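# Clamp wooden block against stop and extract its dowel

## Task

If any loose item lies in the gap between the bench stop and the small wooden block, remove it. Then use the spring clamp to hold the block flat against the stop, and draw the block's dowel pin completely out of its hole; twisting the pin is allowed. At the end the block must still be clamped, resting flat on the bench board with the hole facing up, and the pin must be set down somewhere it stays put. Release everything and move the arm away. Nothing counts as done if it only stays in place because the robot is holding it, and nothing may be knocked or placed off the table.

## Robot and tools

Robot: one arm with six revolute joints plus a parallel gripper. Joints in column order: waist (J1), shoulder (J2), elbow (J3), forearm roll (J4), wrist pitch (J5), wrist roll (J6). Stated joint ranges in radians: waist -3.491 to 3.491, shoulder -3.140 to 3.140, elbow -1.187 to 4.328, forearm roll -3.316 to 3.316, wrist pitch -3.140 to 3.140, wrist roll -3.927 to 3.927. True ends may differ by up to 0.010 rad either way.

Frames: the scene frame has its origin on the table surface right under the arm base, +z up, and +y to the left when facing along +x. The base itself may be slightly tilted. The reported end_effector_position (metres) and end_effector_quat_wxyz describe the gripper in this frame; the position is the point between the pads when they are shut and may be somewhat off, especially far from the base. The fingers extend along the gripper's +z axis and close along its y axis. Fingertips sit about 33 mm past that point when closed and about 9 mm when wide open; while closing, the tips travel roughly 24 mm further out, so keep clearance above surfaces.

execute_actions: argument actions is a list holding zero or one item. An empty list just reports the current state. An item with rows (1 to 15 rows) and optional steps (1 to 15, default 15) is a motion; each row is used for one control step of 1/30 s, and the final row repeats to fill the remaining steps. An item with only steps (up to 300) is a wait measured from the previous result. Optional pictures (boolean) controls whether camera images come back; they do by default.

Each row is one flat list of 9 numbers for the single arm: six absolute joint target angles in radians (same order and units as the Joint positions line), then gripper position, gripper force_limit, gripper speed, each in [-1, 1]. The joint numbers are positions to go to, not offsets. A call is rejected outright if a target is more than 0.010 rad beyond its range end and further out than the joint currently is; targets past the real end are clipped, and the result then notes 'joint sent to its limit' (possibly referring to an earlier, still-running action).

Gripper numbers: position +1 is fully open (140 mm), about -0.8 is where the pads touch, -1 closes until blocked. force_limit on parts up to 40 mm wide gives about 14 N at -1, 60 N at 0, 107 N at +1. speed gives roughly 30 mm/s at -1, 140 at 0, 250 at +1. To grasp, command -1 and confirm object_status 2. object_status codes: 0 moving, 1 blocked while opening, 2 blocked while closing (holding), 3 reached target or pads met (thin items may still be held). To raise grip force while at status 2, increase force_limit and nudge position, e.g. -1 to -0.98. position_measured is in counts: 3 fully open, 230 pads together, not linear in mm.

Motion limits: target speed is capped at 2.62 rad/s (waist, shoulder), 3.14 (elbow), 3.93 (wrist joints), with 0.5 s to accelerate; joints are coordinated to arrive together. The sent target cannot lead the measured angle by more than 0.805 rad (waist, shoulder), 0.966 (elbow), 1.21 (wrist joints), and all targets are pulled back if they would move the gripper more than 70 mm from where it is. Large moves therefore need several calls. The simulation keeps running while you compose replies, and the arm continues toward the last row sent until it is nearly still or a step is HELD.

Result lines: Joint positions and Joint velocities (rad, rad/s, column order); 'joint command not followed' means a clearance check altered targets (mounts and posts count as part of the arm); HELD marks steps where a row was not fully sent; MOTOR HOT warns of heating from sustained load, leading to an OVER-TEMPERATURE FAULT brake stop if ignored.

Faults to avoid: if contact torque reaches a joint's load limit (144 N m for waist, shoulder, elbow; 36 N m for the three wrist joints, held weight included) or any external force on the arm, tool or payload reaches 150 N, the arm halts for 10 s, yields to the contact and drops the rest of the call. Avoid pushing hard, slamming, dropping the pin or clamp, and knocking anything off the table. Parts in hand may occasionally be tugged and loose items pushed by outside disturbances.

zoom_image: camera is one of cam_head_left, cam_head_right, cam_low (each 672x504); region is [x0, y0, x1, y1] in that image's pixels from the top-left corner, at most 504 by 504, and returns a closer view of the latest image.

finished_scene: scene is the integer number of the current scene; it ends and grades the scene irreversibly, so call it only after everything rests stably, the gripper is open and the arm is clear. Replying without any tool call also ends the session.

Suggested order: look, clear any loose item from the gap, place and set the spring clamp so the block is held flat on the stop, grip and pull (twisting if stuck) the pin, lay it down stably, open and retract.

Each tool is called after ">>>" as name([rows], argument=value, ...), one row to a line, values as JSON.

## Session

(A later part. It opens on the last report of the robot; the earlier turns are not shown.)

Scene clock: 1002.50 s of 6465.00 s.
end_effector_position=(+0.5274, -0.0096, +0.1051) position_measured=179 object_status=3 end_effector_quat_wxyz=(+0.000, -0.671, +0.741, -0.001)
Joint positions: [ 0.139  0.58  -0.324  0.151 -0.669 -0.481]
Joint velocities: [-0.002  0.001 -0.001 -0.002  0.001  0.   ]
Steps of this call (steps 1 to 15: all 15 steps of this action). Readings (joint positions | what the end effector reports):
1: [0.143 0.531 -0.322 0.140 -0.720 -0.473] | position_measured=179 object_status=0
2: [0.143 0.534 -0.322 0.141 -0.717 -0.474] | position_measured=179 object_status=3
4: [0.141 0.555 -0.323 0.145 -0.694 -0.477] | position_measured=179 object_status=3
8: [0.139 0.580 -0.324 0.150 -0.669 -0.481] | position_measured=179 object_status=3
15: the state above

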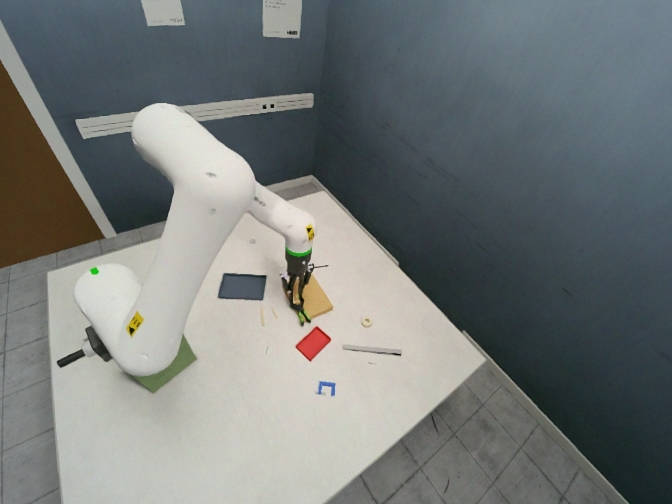

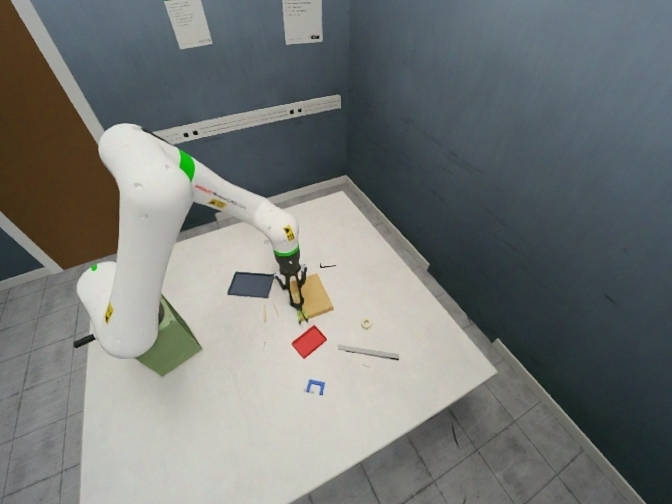

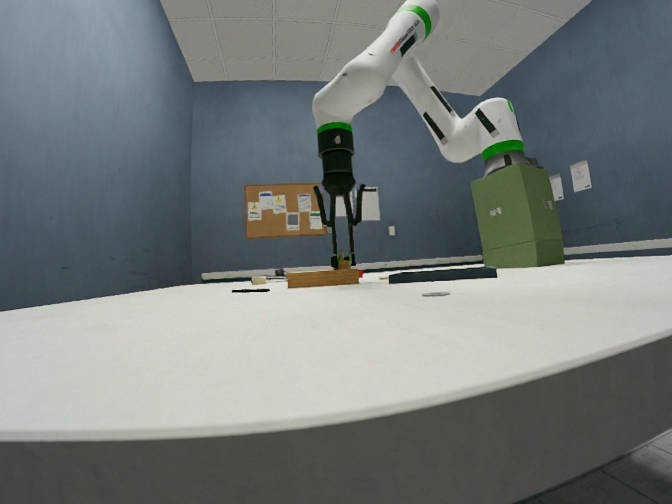

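>>> execute_actions([
  {"rows": [[0.1377,0.5883,-0.3247,0.1521,-0.6604,-0.4825,-0.4,0.3,-0.2]], "steps": 12},
], pictures=false)

>>> execute_actions([
  {"rows": [[0.1373,0.5923,-0.3248,0.1530,-0.6562,-0.4831,-0.4,0.3,-0.2]], "steps": 12},
], pictures=false)

>>> execute_actions([
  {"rows": [[0.1369,0.5962,-0.3250,0.1538,-0.6521,-0.4838,-0.4,0.3,-0.2]], "steps": 12},
])

>>> zoom_image(camera="cam_low", region=[300, 230, 390, 290])

Scene clock: 1011.47 s of 6465.00 s.
end_effector_position=(+0.5274, -0.0096, +0.1011) position_measured=179 object_status=3 end_effector_quat_wxyz=(+0.000, -0.671, +0.741, -0.001)
Joint positions: [ 0.138  0.588 -0.325  0.152 -0.66  -0.482]
Joint velocities: [0.    0.001 0.    0.002 0.    0.001]
Steps of this call (steps 1 to 15: the robot went on to your last target; steps 16 to 90: nothing new was sent; then 5.57 s passed at rest; steps 91 to 102: all 12 steps of this action). Readings (joint positions | what the end effector reports):
91: [0.138 0.581 -0.324 0.151 -0.668 -0.481] | position_measured=179 object_status=3
92: [0.138 0.583 -0.324 0.151 -0.666 -0.482] | position_measured=179 object_status=3
94: [0.138 0.587 -0.325 0.152 -0.662 -0.482] | position_measured=179 object_status=3
98: [0.138 0.588 -0.325 0.152 -0.660 -0.482] | position_measured=179 object_status=3
102: the state above

Scene clock: 1011.87 s of 6465.00 s.
end_effector_position=(+0.5275, -0.0096, +0.0991) position_measured=179 object_status=3 end_effector_quat_wxyz=(+0.000, -0.671, +0.741, -0.001)
Joint positions: [ 0.137  0.592 -0.325  0.153 -0.656 -0.483]
Joint velocities: [ 0.002  0.001  0.     0.001  0.    -0.002]
Steps of this call (steps 1 to 12: all 12 steps of this action). Readings (joint positions | what the end effector reports):
1: [0.138 0.588 -0.325 0.152 -0.660 -0.483] | position_measured=179 object_status=3
2: [0.138 0.590 -0.325 0.152 -0.659 -0.483] | position_measured=179 object_status=3
4: [0.137 0.592 -0.325 0.153 -0.657 -0.483] | position_measured=179 object_status=3
8: [0.137 0.592 -0.325 0.153 -0.656 -0.483] | position_measured=179 object_status=3
12: the state above

Scene clock: 1012.27 s of 6465.00 s.
end_effector_position=(+0.5275, -0.0096, +0.0971) position_measured=179 object_status=3 end_effector_quat_wxyz=(+0.000, -0.671, +0.741, -0.001)
Joint positions: [ 0.137  0.596 -0.325  0.154 -0.652 -0.484]
Joint velocities: [-0.001 -0.     0.     0.001 -0.001  0.001]
Steps of this call (steps 1 to 12: all 12 steps of this action). Readings (joint positions | what the end effector reports):
1: [0.137 0.592 -0.325 0.153 -0.656 -0.483] | position_measured=179 object_status=3
2: [0.137 0.594 -0.325 0.153 -0.655 -0.483] | position_measured=179 object_status=3
4: [0.137 0.596 -0.325 0.154 -0.653 -0.484] | position_measured=179 object_status=3
8: [0.137 0.596 -0.325 0.154 -0.652 -0.484] | position_measured=179 object_status=3
12: the state above

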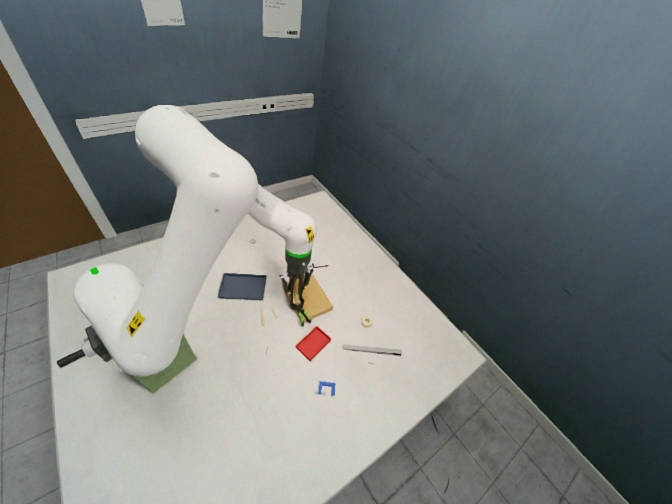

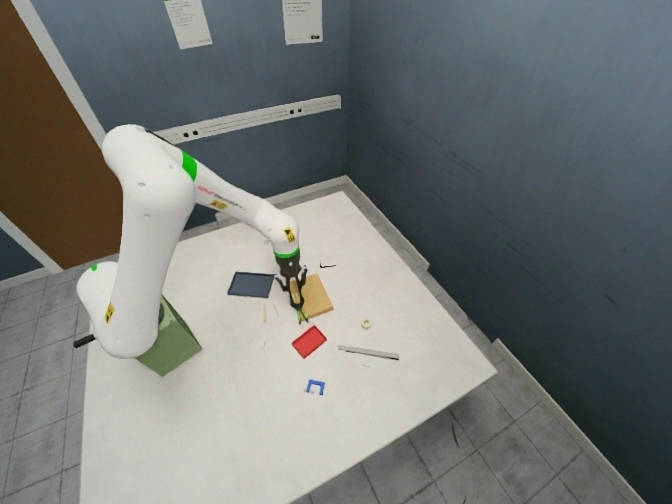

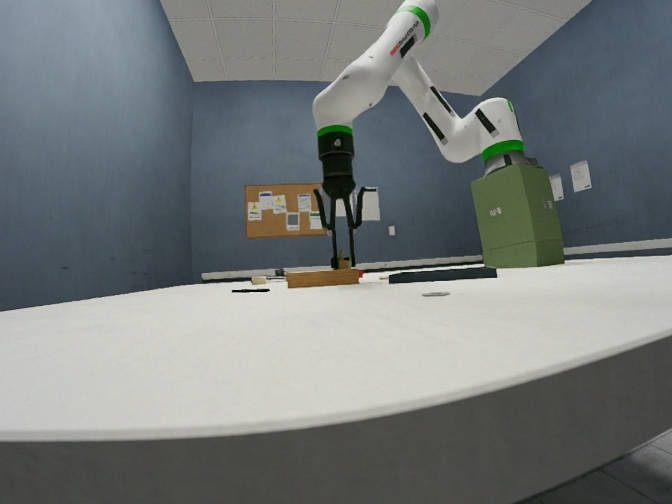

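Region (300, 230, 390, 290) of cam_low's 672x504 image, scaled by 5.600, with more detail than that image has.

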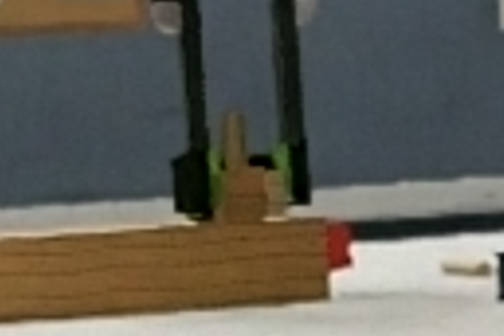

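>>> execute_actions([
  {"rows": [[0.1365,0.6002,-0.3252,0.1546,-0.6480,-0.4844,-0.4,0.3,-0.2]], "steps": 12},
], pictures=false)

>>> execute_actions([
  {"rows": [[0.1363,0.6022,-0.3253,0.1550,-0.6460,-0.4847,-0.4,0.3,-0.2]], "steps": 12},
])

>>> zoom_image(camera="cam_low", region=[300, 230, 390, 290])

Scene clock: 1018.03 s of 6465.00 s.
end_effector_position=(+0.5275, -0.0096, +0.0951) position_measured=179 object_status=3 end_effector_quat_wxyz=(+0.000, -0.671, +0.741, -0.001)
Joint positions: [ 0.137  0.6   -0.325  0.155 -0.648 -0.484]
Joint velocities: [-0.001  0.001 -0.     0.002  0.001 -0.001]
Steps of this call (steps 1 to 15: the robot went on to your last target; steps 16 to 90: nothing new was sent; then 2.37 s passed at rest; steps 91 to 102: all 12 steps of this action). Readings (joint positions | what the end effector reports):
91: [0.137 0.596 -0.325 0.154 -0.652 -0.484] | position_measured=179 object_status=3
92: [0.137 0.597 -0.325 0.154 -0.651 -0.484] | position_measured=179 object_status=3
94: [0.137 0.599 -0.325 0.154 -0.649 -0.484] | position_measured=179 object_status=3
98: [0.137 0.600 -0.325 0.155 -0.648 -0.484] | position_measured=179 object_status=3
102: the state above

Scene clock: 1018.43 s of 6465.00 s.
end_effector_position=(+0.5274, -0.0096, +0.0941) position_measured=179 object_status=3 end_effector_quat_wxyz=(+0.000, -0.671, +0.741, -0.001)
Joint positions: [ 0.136  0.602 -0.325  0.155 -0.646 -0.485]
Joint velocities: [-0.001  0.    -0.    -0.002  0.    -0.001]
Steps of this call (steps 1 to 12: all 12 steps of this action). Readings (joint positions | what the end effector reports):
1: [0.136 0.600 -0.325 0.155 -0.648 -0.484] | position_measured=179 object_status=3
2: [0.136 0.601 -0.325 0.155 -0.647 -0.485] | position_measured=179 object_status=3
4: [0.136 0.602 -0.325 0.155 -0.646 -0.485] | position_measured=179 object_status=3
8: [0.136 0.602 -0.325 0.155 -0.646 -0.485] | position_measured=179 object_status=3
12: the state above

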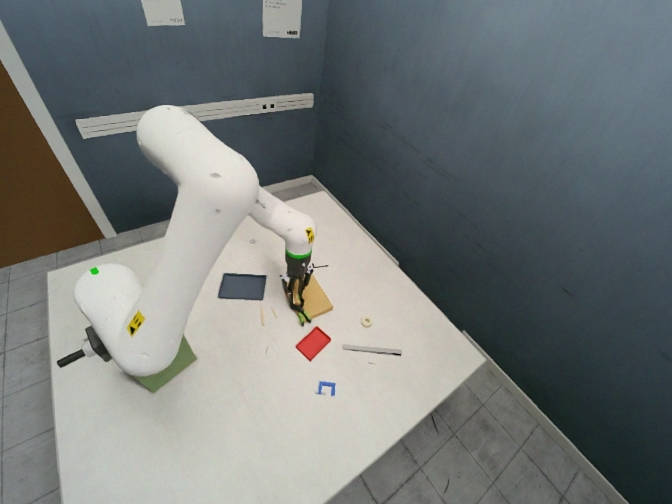

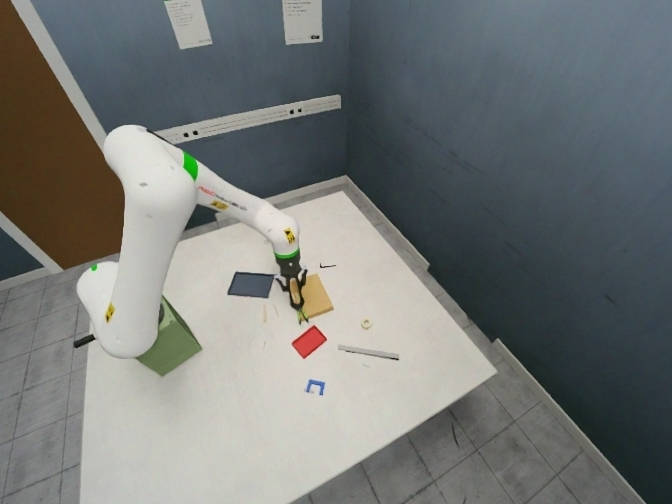

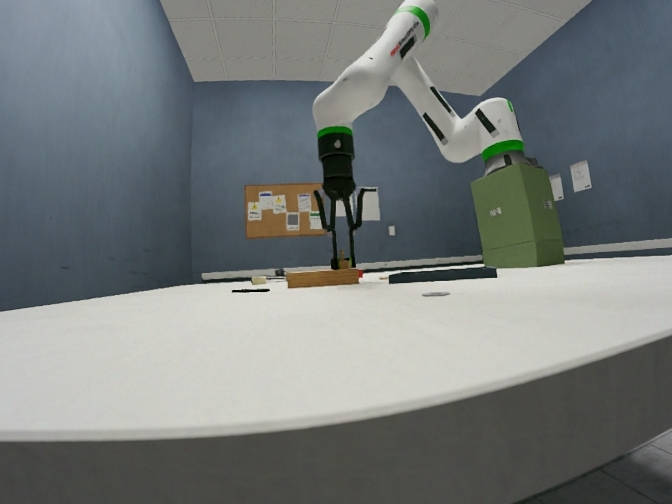

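Region (300, 230, 390, 290) of cam_low's 672x504 image, scaled by 5.600, with more detail than that image has.

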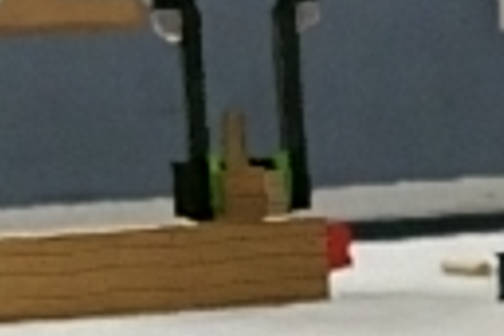

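>>> execute_actions([
  {"rows": [[0.1369,0.5962,-0.3250,0.1538,-0.6521,-0.4838,-0.4,0.3,-0.2]], "steps": 10},
], pictures=false)

>>> execute_actions([
  {"rows": [[0.1338,0.6034,-0.3109,0.1525,-0.6588,-0.4790,-0.4,0.3,-0.2]], "steps": 12},
], pictures=false)

>>> execute_actions([
  {"rows": [[0.1338,0.6034,-0.3109,0.1525,-0.6588,-0.4790,-0.6,0.3,-0.6]], "steps": 15},
])

>>> zoom_image(camera="cam_low", region=[300, 230, 390, 290])

>>> zoom_image(camera="cam_head_left", region=[275, 270, 325, 315])

>>> zoom_image(camera="cam_head_right", region=[275, 270, 325, 315])

Scene clock: 1038.80 s of 6465.00 s.
end_effector_position=(+0.5273, -0.0097, +0.0970) position_measured=179 object_status=3 end_effector_quat_wxyz=(+0.000, -0.671, +0.741, -0.000)
Joint positions: [ 0.137  0.596 -0.325  0.154 -0.652 -0.484]
Joint velocities: [-0.001 -0.002  0.    -0.001 -0.     0.001]
Steps of this call (steps 1 to 15: the robot went on to your last target; steps 16 to 90: nothing new was sent; then 17.03 s passed at rest; steps 91 to 100: all 10 steps of this action). Readings (joint positions | what the end effector reports):
91: [0.136 0.602 -0.325 0.155 -0.646 -0.485] | position_measured=179 object_status=3
92: [0.136 0.601 -0.325 0.155 -0.647 -0.485] | position_measured=179 object_status=3
94: [0.136 0.598 -0.325 0.154 -0.651 -0.484] | position_measured=179 object_status=3
98: [0.137 0.596 -0.325 0.154 -0.652 -0.484] | position_measured=179 object_status=3
100: the state above

Scene clock: 1039.20 s of 6465.00 s.
end_effector_position=(+0.5319, -0.0101, +0.0971) position_measured=179 object_status=3 end_effector_quat_wxyz=(+0.000, -0.671, +0.741, -0.001)
Joint positions: [ 0.134  0.603 -0.311  0.152 -0.659 -0.479]
Joint velocities: [-0.001  0.001 -0.     0.002 -0.     0.001]
Steps of this call (steps 1 to 12: all 12 steps of this action). Readings (joint positions | what the end effector reports):
1: [0.137 0.596 -0.325 0.154 -0.652 -0.484] | position_measured=179 object_status=3
2: [0.136 0.598 -0.322 0.153 -0.654 -0.483] | position_measured=179 object_status=3
4: [0.135 0.602 -0.313 0.153 -0.658 -0.480] | position_measured=179 object_status=3
8: [0.134 0.603 -0.311 0.153 -0.659 -0.479] | position_measured=179 object_status=3
12: the state above

Scene clock: 1039.70 s of 6465.00 s.
end_effector_position=(+0.5319, -0.0101, +0.0971) position_measured=205 object_status=3 end_effector_quat_wxyz=(+0.000, -0.671, +0.741, -0.001)
Joint positions: [ 0.134  0.603 -0.311  0.152 -0.659 -0.479]
Joint velocities: [ 0.    -0.     0.     0.001  0.001 -0.001]
Steps of this call (steps 1 to 15: all 15 steps of this action). Readings (joint positions | what the end effector reports):
1: [0.134 0.603 -0.311 0.152 -0.659 -0.479] | position_measured=179 object_status=0
2: [0.134 0.603 -0.311 0.152 -0.659 -0.479] | position_measured=180 object_status=0
4: [0.134 0.603 -0.311 0.152 -0.659 -0.479] | position_measured=188 object_status=0
8: [0.134 0.603 -0.311 0.152 -0.659 -0.479] | position_measured=204 object_status=0
15: the state above

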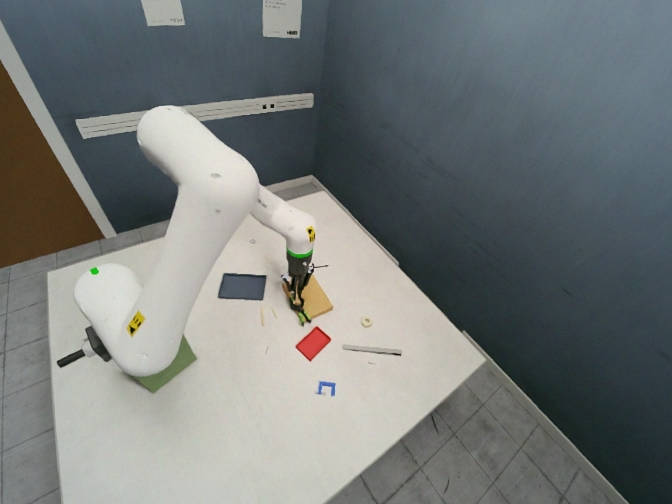

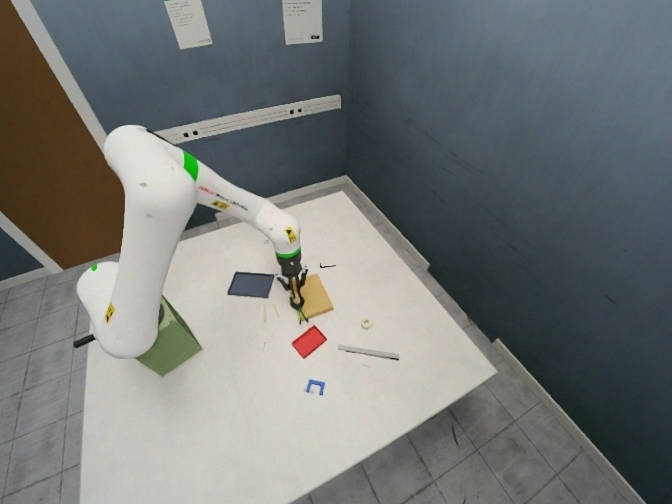

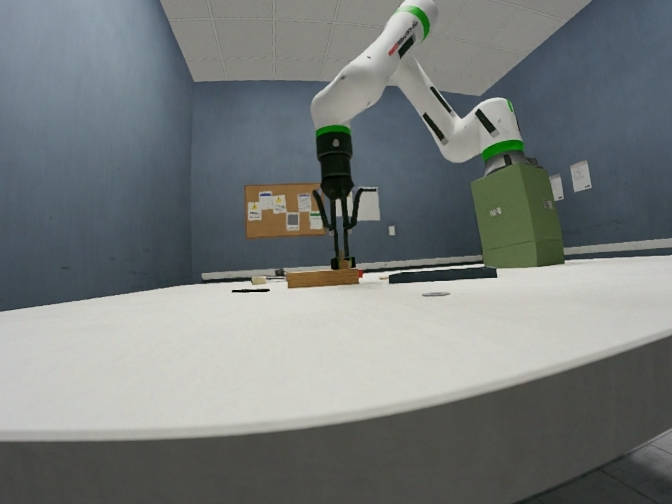

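Region (300, 230, 390, 290) of cam_low's 672x504 image, scaled by 5.600, with more detail than that image has.

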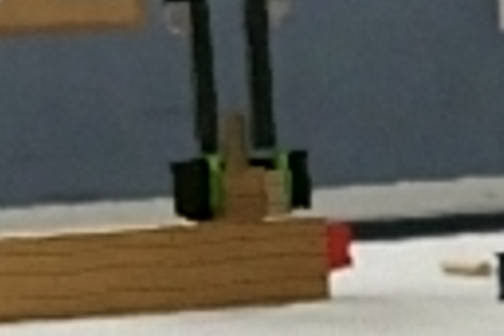

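Region (275, 270, 325, 315) of cam_head_left's 672x504 image, scaled by 10.080, with more detail than that image has; it fills the top 454 rows of this view, and the rest is white.

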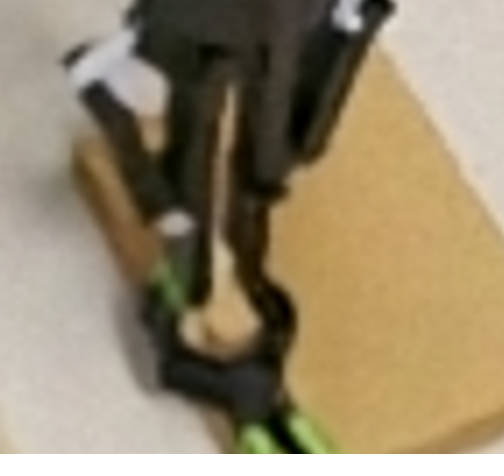

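Region (275, 270, 325, 315) of cam_head_right's 672x504 image, scaled by 10.080, with more detail than that image has; it fills the top 454 rows of this view, and the rest is white.

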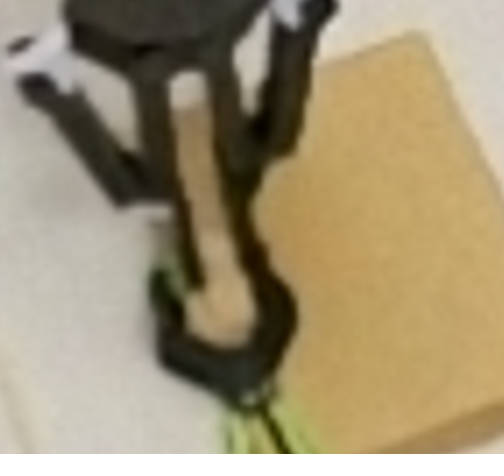

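>>> execute_actions([
  {"rows": [[0.1334,0.6074,-0.3111,0.1533,-0.6547,-0.4796,-0.6,0.3,-0.6]], "steps": 10},
], pictures=false)

>>> execute_actions([
  {"rows": [[0.1334,0.6074,-0.3111,0.1533,-0.6547,-0.4796,-1.0,0.6,-0.8]], "steps": 15},
])

>>> zoom_image(camera="cam_low", region=[300, 230, 390, 290])

Scene clock: 1048.80 s of 6465.00 s.
end_effector_position=(+0.5320, -0.0100, +0.0951) position_measured=205 object_status=3 end_effector_quat_wxyz=(+0.000, -0.671, +0.741, -0.001)
Joint positions: [ 0.133  0.607 -0.311  0.153 -0.655 -0.48 ]
Joint velocities: [0.001 0.001 0.    0.    0.001 0.   ]
Steps of this call (steps 1 to 15: the robot went on to your last target; steps 16 to 90: nothing new was sent; then 5.77 s passed at rest; steps 91 to 100: all 10 steps of this action). Readings (joint positions | what the end effector reports):
91: [0.134 0.603 -0.311 0.152 -0.659 -0.479] | position_measured=205 object_status=3
92: [0.134 0.605 -0.311 0.152 -0.658 -0.479] | position_measured=205 object_status=3
94: [0.133 0.607 -0.311 0.153 -0.655 -0.479] | position_measured=205 object_status=3
98: [0.133 0.607 -0.311 0.153 -0.655 -0.480] | position_measured=205 object_status=3
100: the state above

Scene clock: 1049.30 s of 6465.00 s.
end_effector_position=(+0.5319, -0.0101, +0.0951) position_measured=223 object_status=0 end_effector_quat_wxyz=(+0.000, -0.671, +0.741, -0.001)
Joint positions: [ 0.133  0.607 -0.311  0.153 -0.655 -0.48 ]
Joint velocities: [ 0.002  0.001 -0.    -0.    -0.002  0.   ]
Steps of this call (steps 1 to 15: all 15 steps of this action). Readings (joint positions | what the end effector reports):
1: [0.133 0.607 -0.311 0.153 -0.655 -0.480] | position_measured=205 object_status=0
2: [0.133 0.607 -0.311 0.153 -0.654 -0.480] | position_measured=206 object_status=0
4: [0.133 0.607 -0.311 0.153 -0.654 -0.480] | position_measured=211 object_status=0
8: [0.133 0.607 -0.311 0.153 -0.655 -0.480] | position_measured=222 object_status=0
15: the state above

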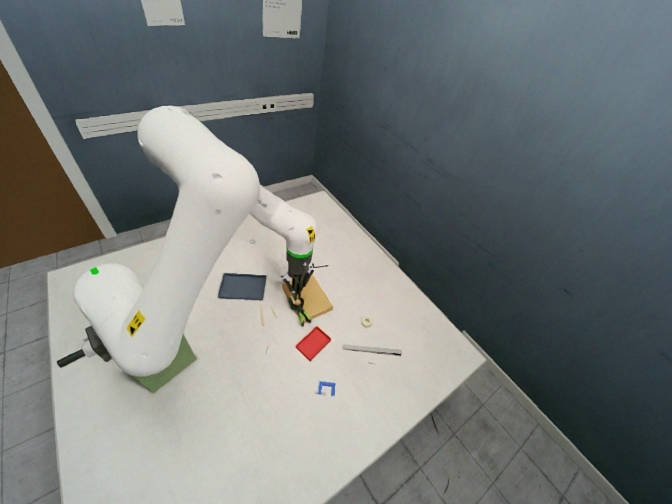

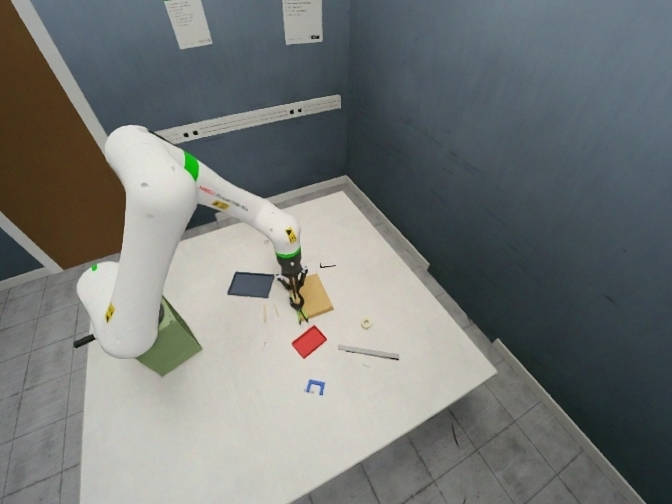

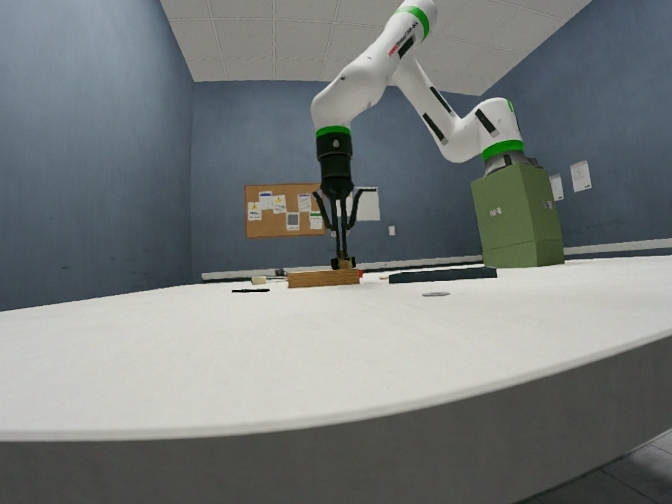

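Region (300, 230, 390, 290) of cam_low's 672x504 image, scaled by 5.600, with more detail than that image has.

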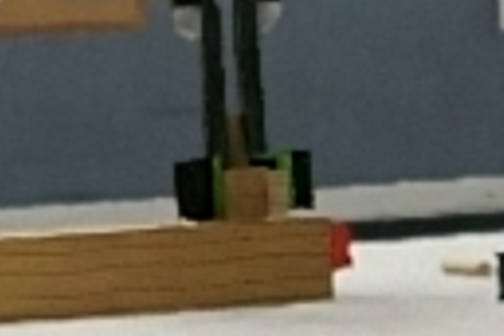

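>>> execute_actions(actions=[])

>>> zoom_image(camera="cam_head_left", region=[275, 270, 325, 315])

>>> zoom_image(camera="cam_low", region=[320, 235, 370, 275])

Scene clock: 1053.53 s of 6465.00 s.
end_effector_position=(+0.5319, -0.0101, +0.0951) position_measured=223 object_status=2 end_effector_quat_wxyz=(+0.000, -0.671, +0.741, -0.001)
Joint positions: [ 0.133  0.607 -0.311  0.153 -0.655 -0.48 ]
Joint velocities: [ 0.001  0.001  0.    -0.001 -0.    -0.   ]
Steps of this call (steps 1 to 15: the robot went on to your last target; steps 16 to 90: nothing new was sent; then 1.23 s passed at rest). Readings (joint positions | what the end effector reports):
1: [0.133 0.607 -0.311 0.153 -0.655 -0.480] | position_measured=223 object_status=2
2: [0.133 0.607 -0.311 0.153 -0.655 -0.480] | position_measured=223 object_status=2
4: [0.133 0.607 -0.311 0.153 -0.655 -0.480] | position_measured=223 object_status=2
8: [0.133 0.607 -0.311 0.153 -0.655 -0.480] | position_measured=223 object_status=2
90: the state above
The arm was judged still, so your last target was given up. Only a new action makes it travel on or press farther. Fingers that are still opening or closing keep moving.

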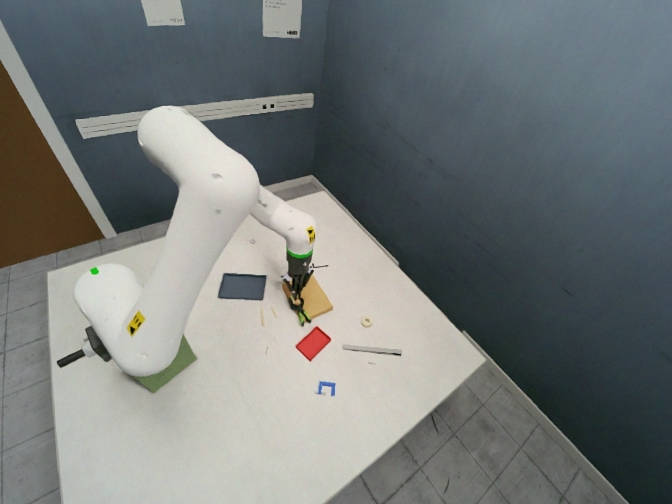

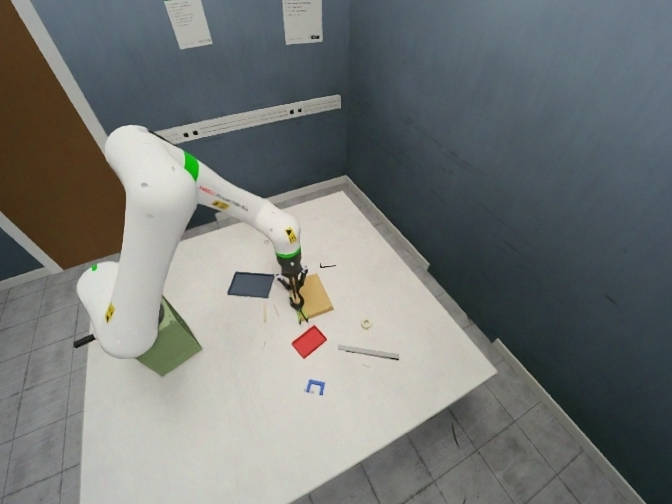

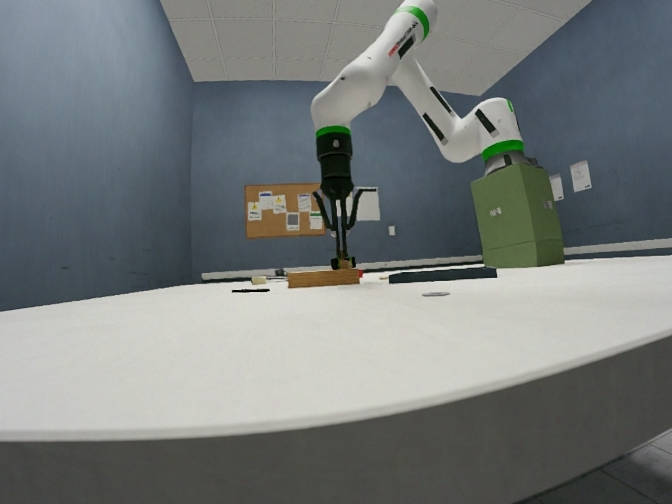

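Region (275, 270, 325, 315) of cam_head_left's 672x504 image, scaled by 10.080, with more detail than that image has; it fills the top 454 rows of this view, and the rest is white.

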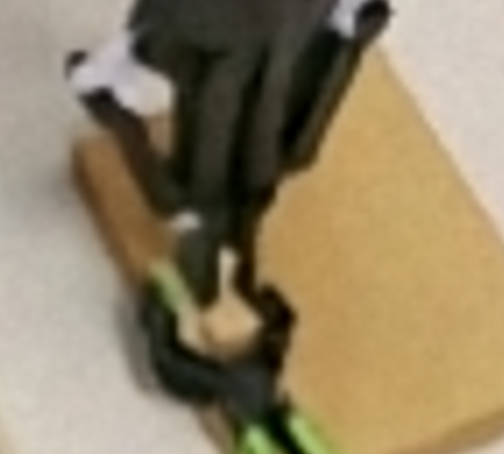

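Region (320, 235, 370, 275) of cam_low's 672x504 image, scaled by 10.080, with more detail than that image has; it fills the top 403 rows of this view, and the rest is white.

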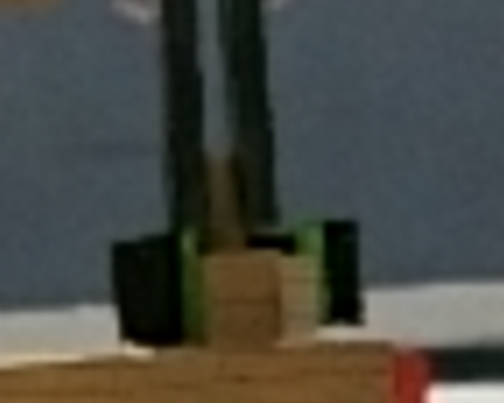

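>>> execute_actions([
  {"rows": [[0.1334,0.6074,-0.3111,0.1533,-0.6547,-0.4796,-0.5,0.6,-0.6]], "steps": 15},
], pictures=false)

>>> execute_actions([
  {"rows": [[0.1340,0.6015,-0.3108,0.1521,-0.6609,-0.4786,-0.5,0.6,-0.6]], "steps": 10},
], pictures=false)

>>> execute_actions([
  {"rows": [[0.1047,0.5962,-0.3156,0.1524,-0.6587,-0.4495,-0.5,0.6,-0.6]], "steps": 15},
])

>>> zoom_image(camera="cam_low", region=[300, 230, 390, 290])

>>> zoom_image(camera="cam_head_left", region=[275, 270, 325, 315])

>>> zoom_image(camera="cam_head_right", region=[275, 270, 325, 315])

Scene clock: 1078.87 s of 6465.00 s.
end_effector_position=(+0.5317, -0.0101, +0.0949) position_measured=192 object_status=3 end_effector_quat_wxyz=(+0.000, -0.671, +0.741, -0.000)
Joint positions: [ 0.133  0.608 -0.311  0.153 -0.655 -0.48 ]
Joint velocities: [ 0.002 -0.001  0.     0.002  0.     0.   ]
Steps of this call (steps 1 to 90: nothing new was sent; then 21.83 s passed at rest; steps 91 to 105: all 15 steps of this action). Readings (joint positions | what the end effector reports):
91: [0.133 0.607 -0.311 0.153 -0.655 -0.480] | position_measured=223 object_status=0
92: [0.133 0.607 -0.311 0.153 -0.655 -0.480] | position_measured=223 object_status=0
94: [0.133 0.608 -0.311 0.153 -0.655 -0.480] | position_measured=213 object_status=0
98: [0.133 0.608 -0.311 0.153 -0.655 -0.480] | position_measured=198 object_status=0
105: the state above

Scene clock: 1079.20 s of 6465.00 s.
end_effector_position=(+0.5318, -0.0101, +0.0981) position_measured=192 object_status=3 end_effector_quat_wxyz=(+0.000, -0.671, +0.741, -0.001)
Joint positions: [ 0.134  0.602 -0.311  0.152 -0.661 -0.479]
Joint velocities: [ 0.002 -0.     0.001 -0.    -0.     0.001]
Steps of this call (steps 1 to 10: all 10 steps of this action). Readings (joint positions | what the end effector reports):
1: [0.133 0.607 -0.311 0.153 -0.655 -0.480] | position_measured=192 object_status=3
2: [0.134 0.606 -0.311 0.153 -0.656 -0.479] | position_measured=192 object_status=3
4: [0.134 0.602 -0.311 0.153 -0.660 -0.479] | position_measured=192 object_status=3
8: [0.134 0.602 -0.311 0.152 -0.661 -0.479] | position_measured=192 object_status=3
10: the state above

Scene clock: 1079.70 s of 6465.00 s.
end_effector_position=(+0.5303, -0.0259, +0.0981) position_measured=192 object_status=3 end_effector_quat_wxyz=(+0.000, -0.671, +0.741, -0.001)
Joint positions: [ 0.105  0.596 -0.316  0.152 -0.659 -0.45 ]
Joint velocities: [-0.002 -0.    -0.    -0.001  0.     0.   ]
Steps of this call (steps 1 to 15: all 15 steps of this action). Readings (joint positions | what the end effector reports):
1: [0.134 0.601 -0.311 0.152 -0.661 -0.478] | position_measured=192 object_status=3
2: [0.132 0.601 -0.311 0.152 -0.661 -0.476] | position_measured=192 object_status=3
4: [0.114 0.598 -0.314 0.152 -0.660 -0.459] | position_measured=192 object_status=3
8: [0.105 0.596 -0.315 0.152 -0.659 -0.450] | position_measured=192 object_status=3
15: the state above

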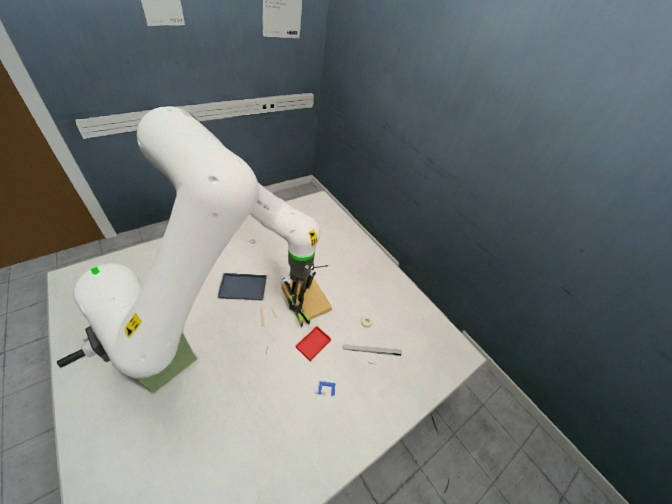

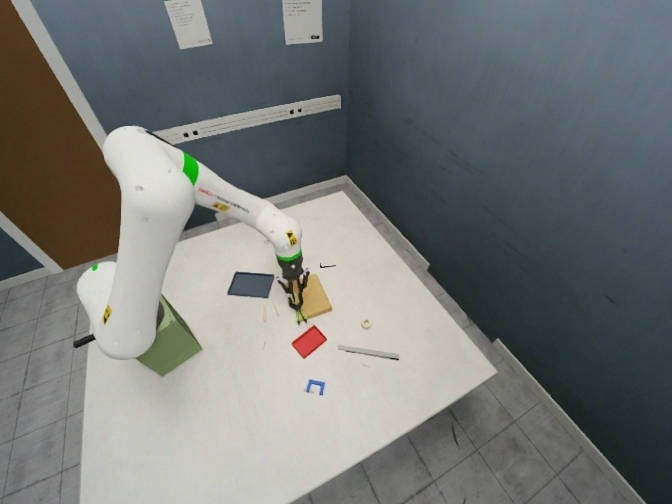

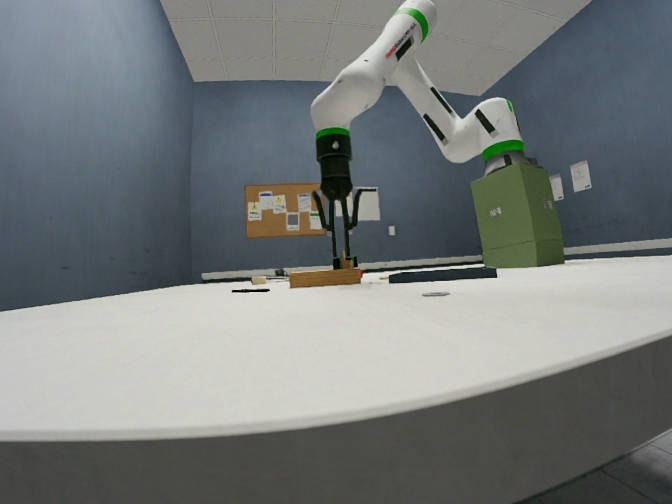

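Region (300, 230, 390, 290) of cam_low's 672x504 image, scaled by 5.600, with more detail than that image has.

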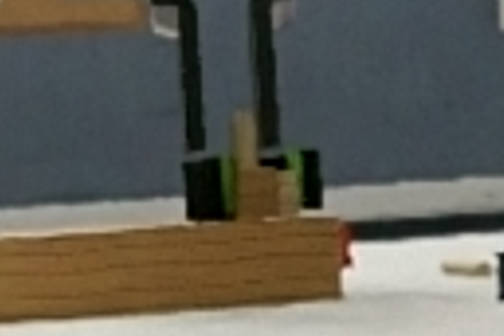

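Region (275, 270, 325, 315) of cam_head_left's 672x504 image, scaled by 10.080, with more detail than that image has; it fills the top 454 rows of this view, and the rest is white.

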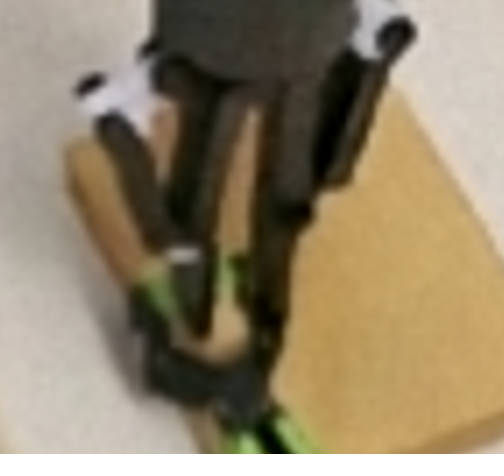

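Region (275, 270, 325, 315) of cam_head_right's 672x504 image, scaled by 10.080, with more detail than that image has; it fills the top 454 rows of this view, and the rest is white.

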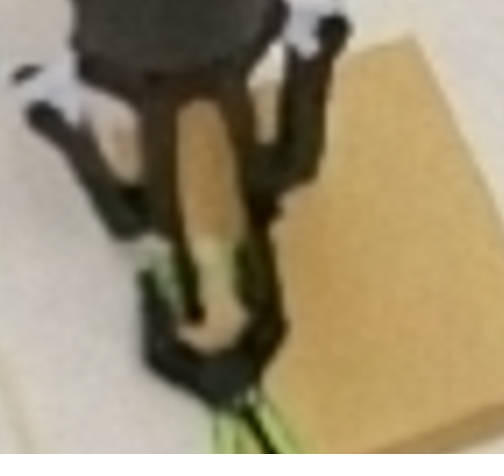

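>>> execute_actions([
  {"rows": [[0.1096,0.5850,-0.3376,0.1544,-0.6483,-0.4569,-0.5,0.6,-0.6]], "steps": 15},
])

>>> zoom_image(camera="cam_low", region=[300, 230, 390, 290])

>>> zoom_image(camera="cam_head_left", region=[275, 270, 325, 315])

>>> zoom_image(camera="cam_head_right", region=[275, 270, 325, 315])

Scene clock: 1088.67 s of 6465.00 s.
end_effector_position=(+0.5234, -0.0250, +0.0981) position_measured=192 object_status=3 end_effector_quat_wxyz=(+0.000, -0.671, +0.741, -0.001)
Joint positions: [ 0.11   0.585 -0.338  0.154 -0.648 -0.457]
Joint velocities: [-0.001  0.001 -0.     0.     0.     0.001]
Steps of this call (steps 1 to 15: the robot went on to your last target; steps 16 to 90: nothing new was sent; then 5.47 s passed at rest; steps 91 to 105: all 15 steps of this action). Readings (joint positions | what the end effector reports):
91: [0.105 0.596 -0.316 0.152 -0.659 -0.449] | position_measured=192 object_status=3
92: [0.105 0.594 -0.319 0.153 -0.657 -0.450] | position_measured=192 object_status=3
94: [0.108 0.587 -0.333 0.154 -0.650 -0.455] | position_measured=192 object_status=3
98: [0.110 0.585 -0.337 0.154 -0.648 -0.457] | position_measured=192 object_status=3
105: the state above

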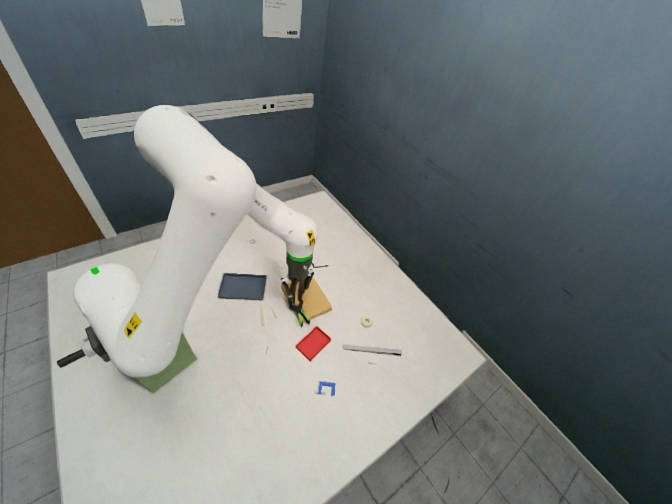

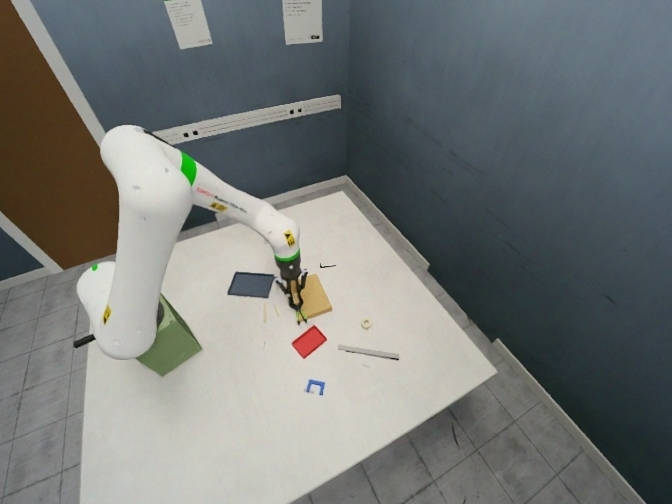

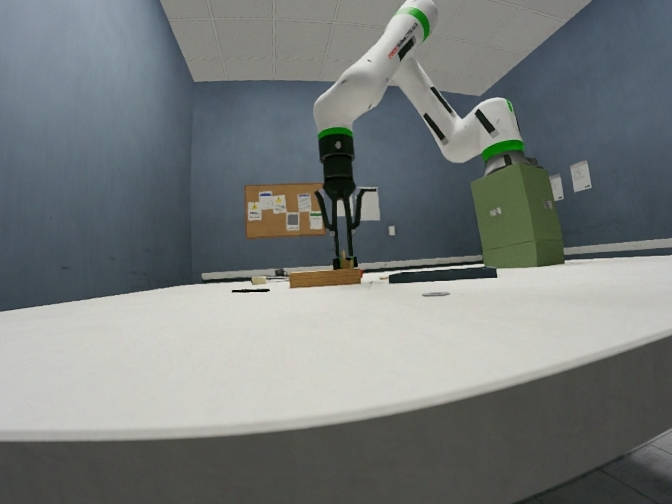

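Region (300, 230, 390, 290) of cam_low's 672x504 image, scaled by 5.600, with more detail than that image has.

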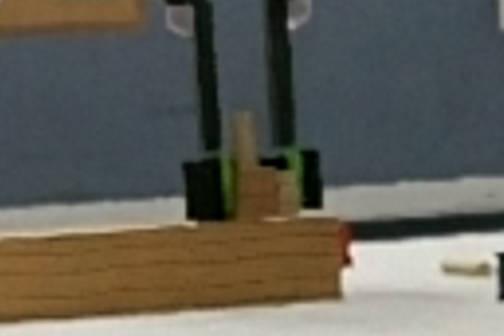

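Region (275, 270, 325, 315) of cam_head_left's 672x504 image, scaled by 10.080, with more detail than that image has; it fills the top 454 rows of this view, and the rest is white.

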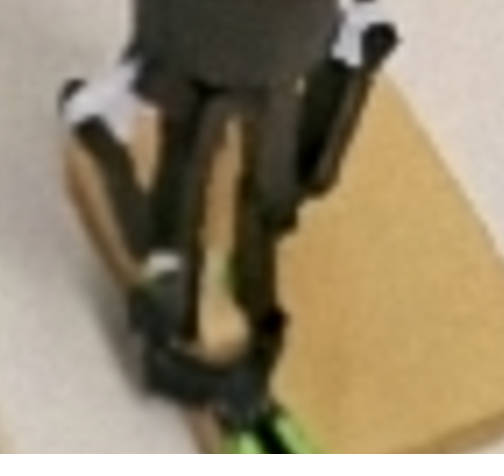

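Region (275, 270, 325, 315) of cam_head_right's 672x504 image, scaled by 10.080, with more detail than that image has; it fills the top 454 rows of this view, and the rest is white.

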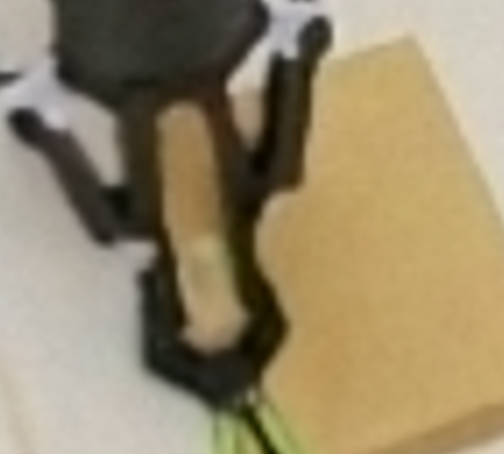

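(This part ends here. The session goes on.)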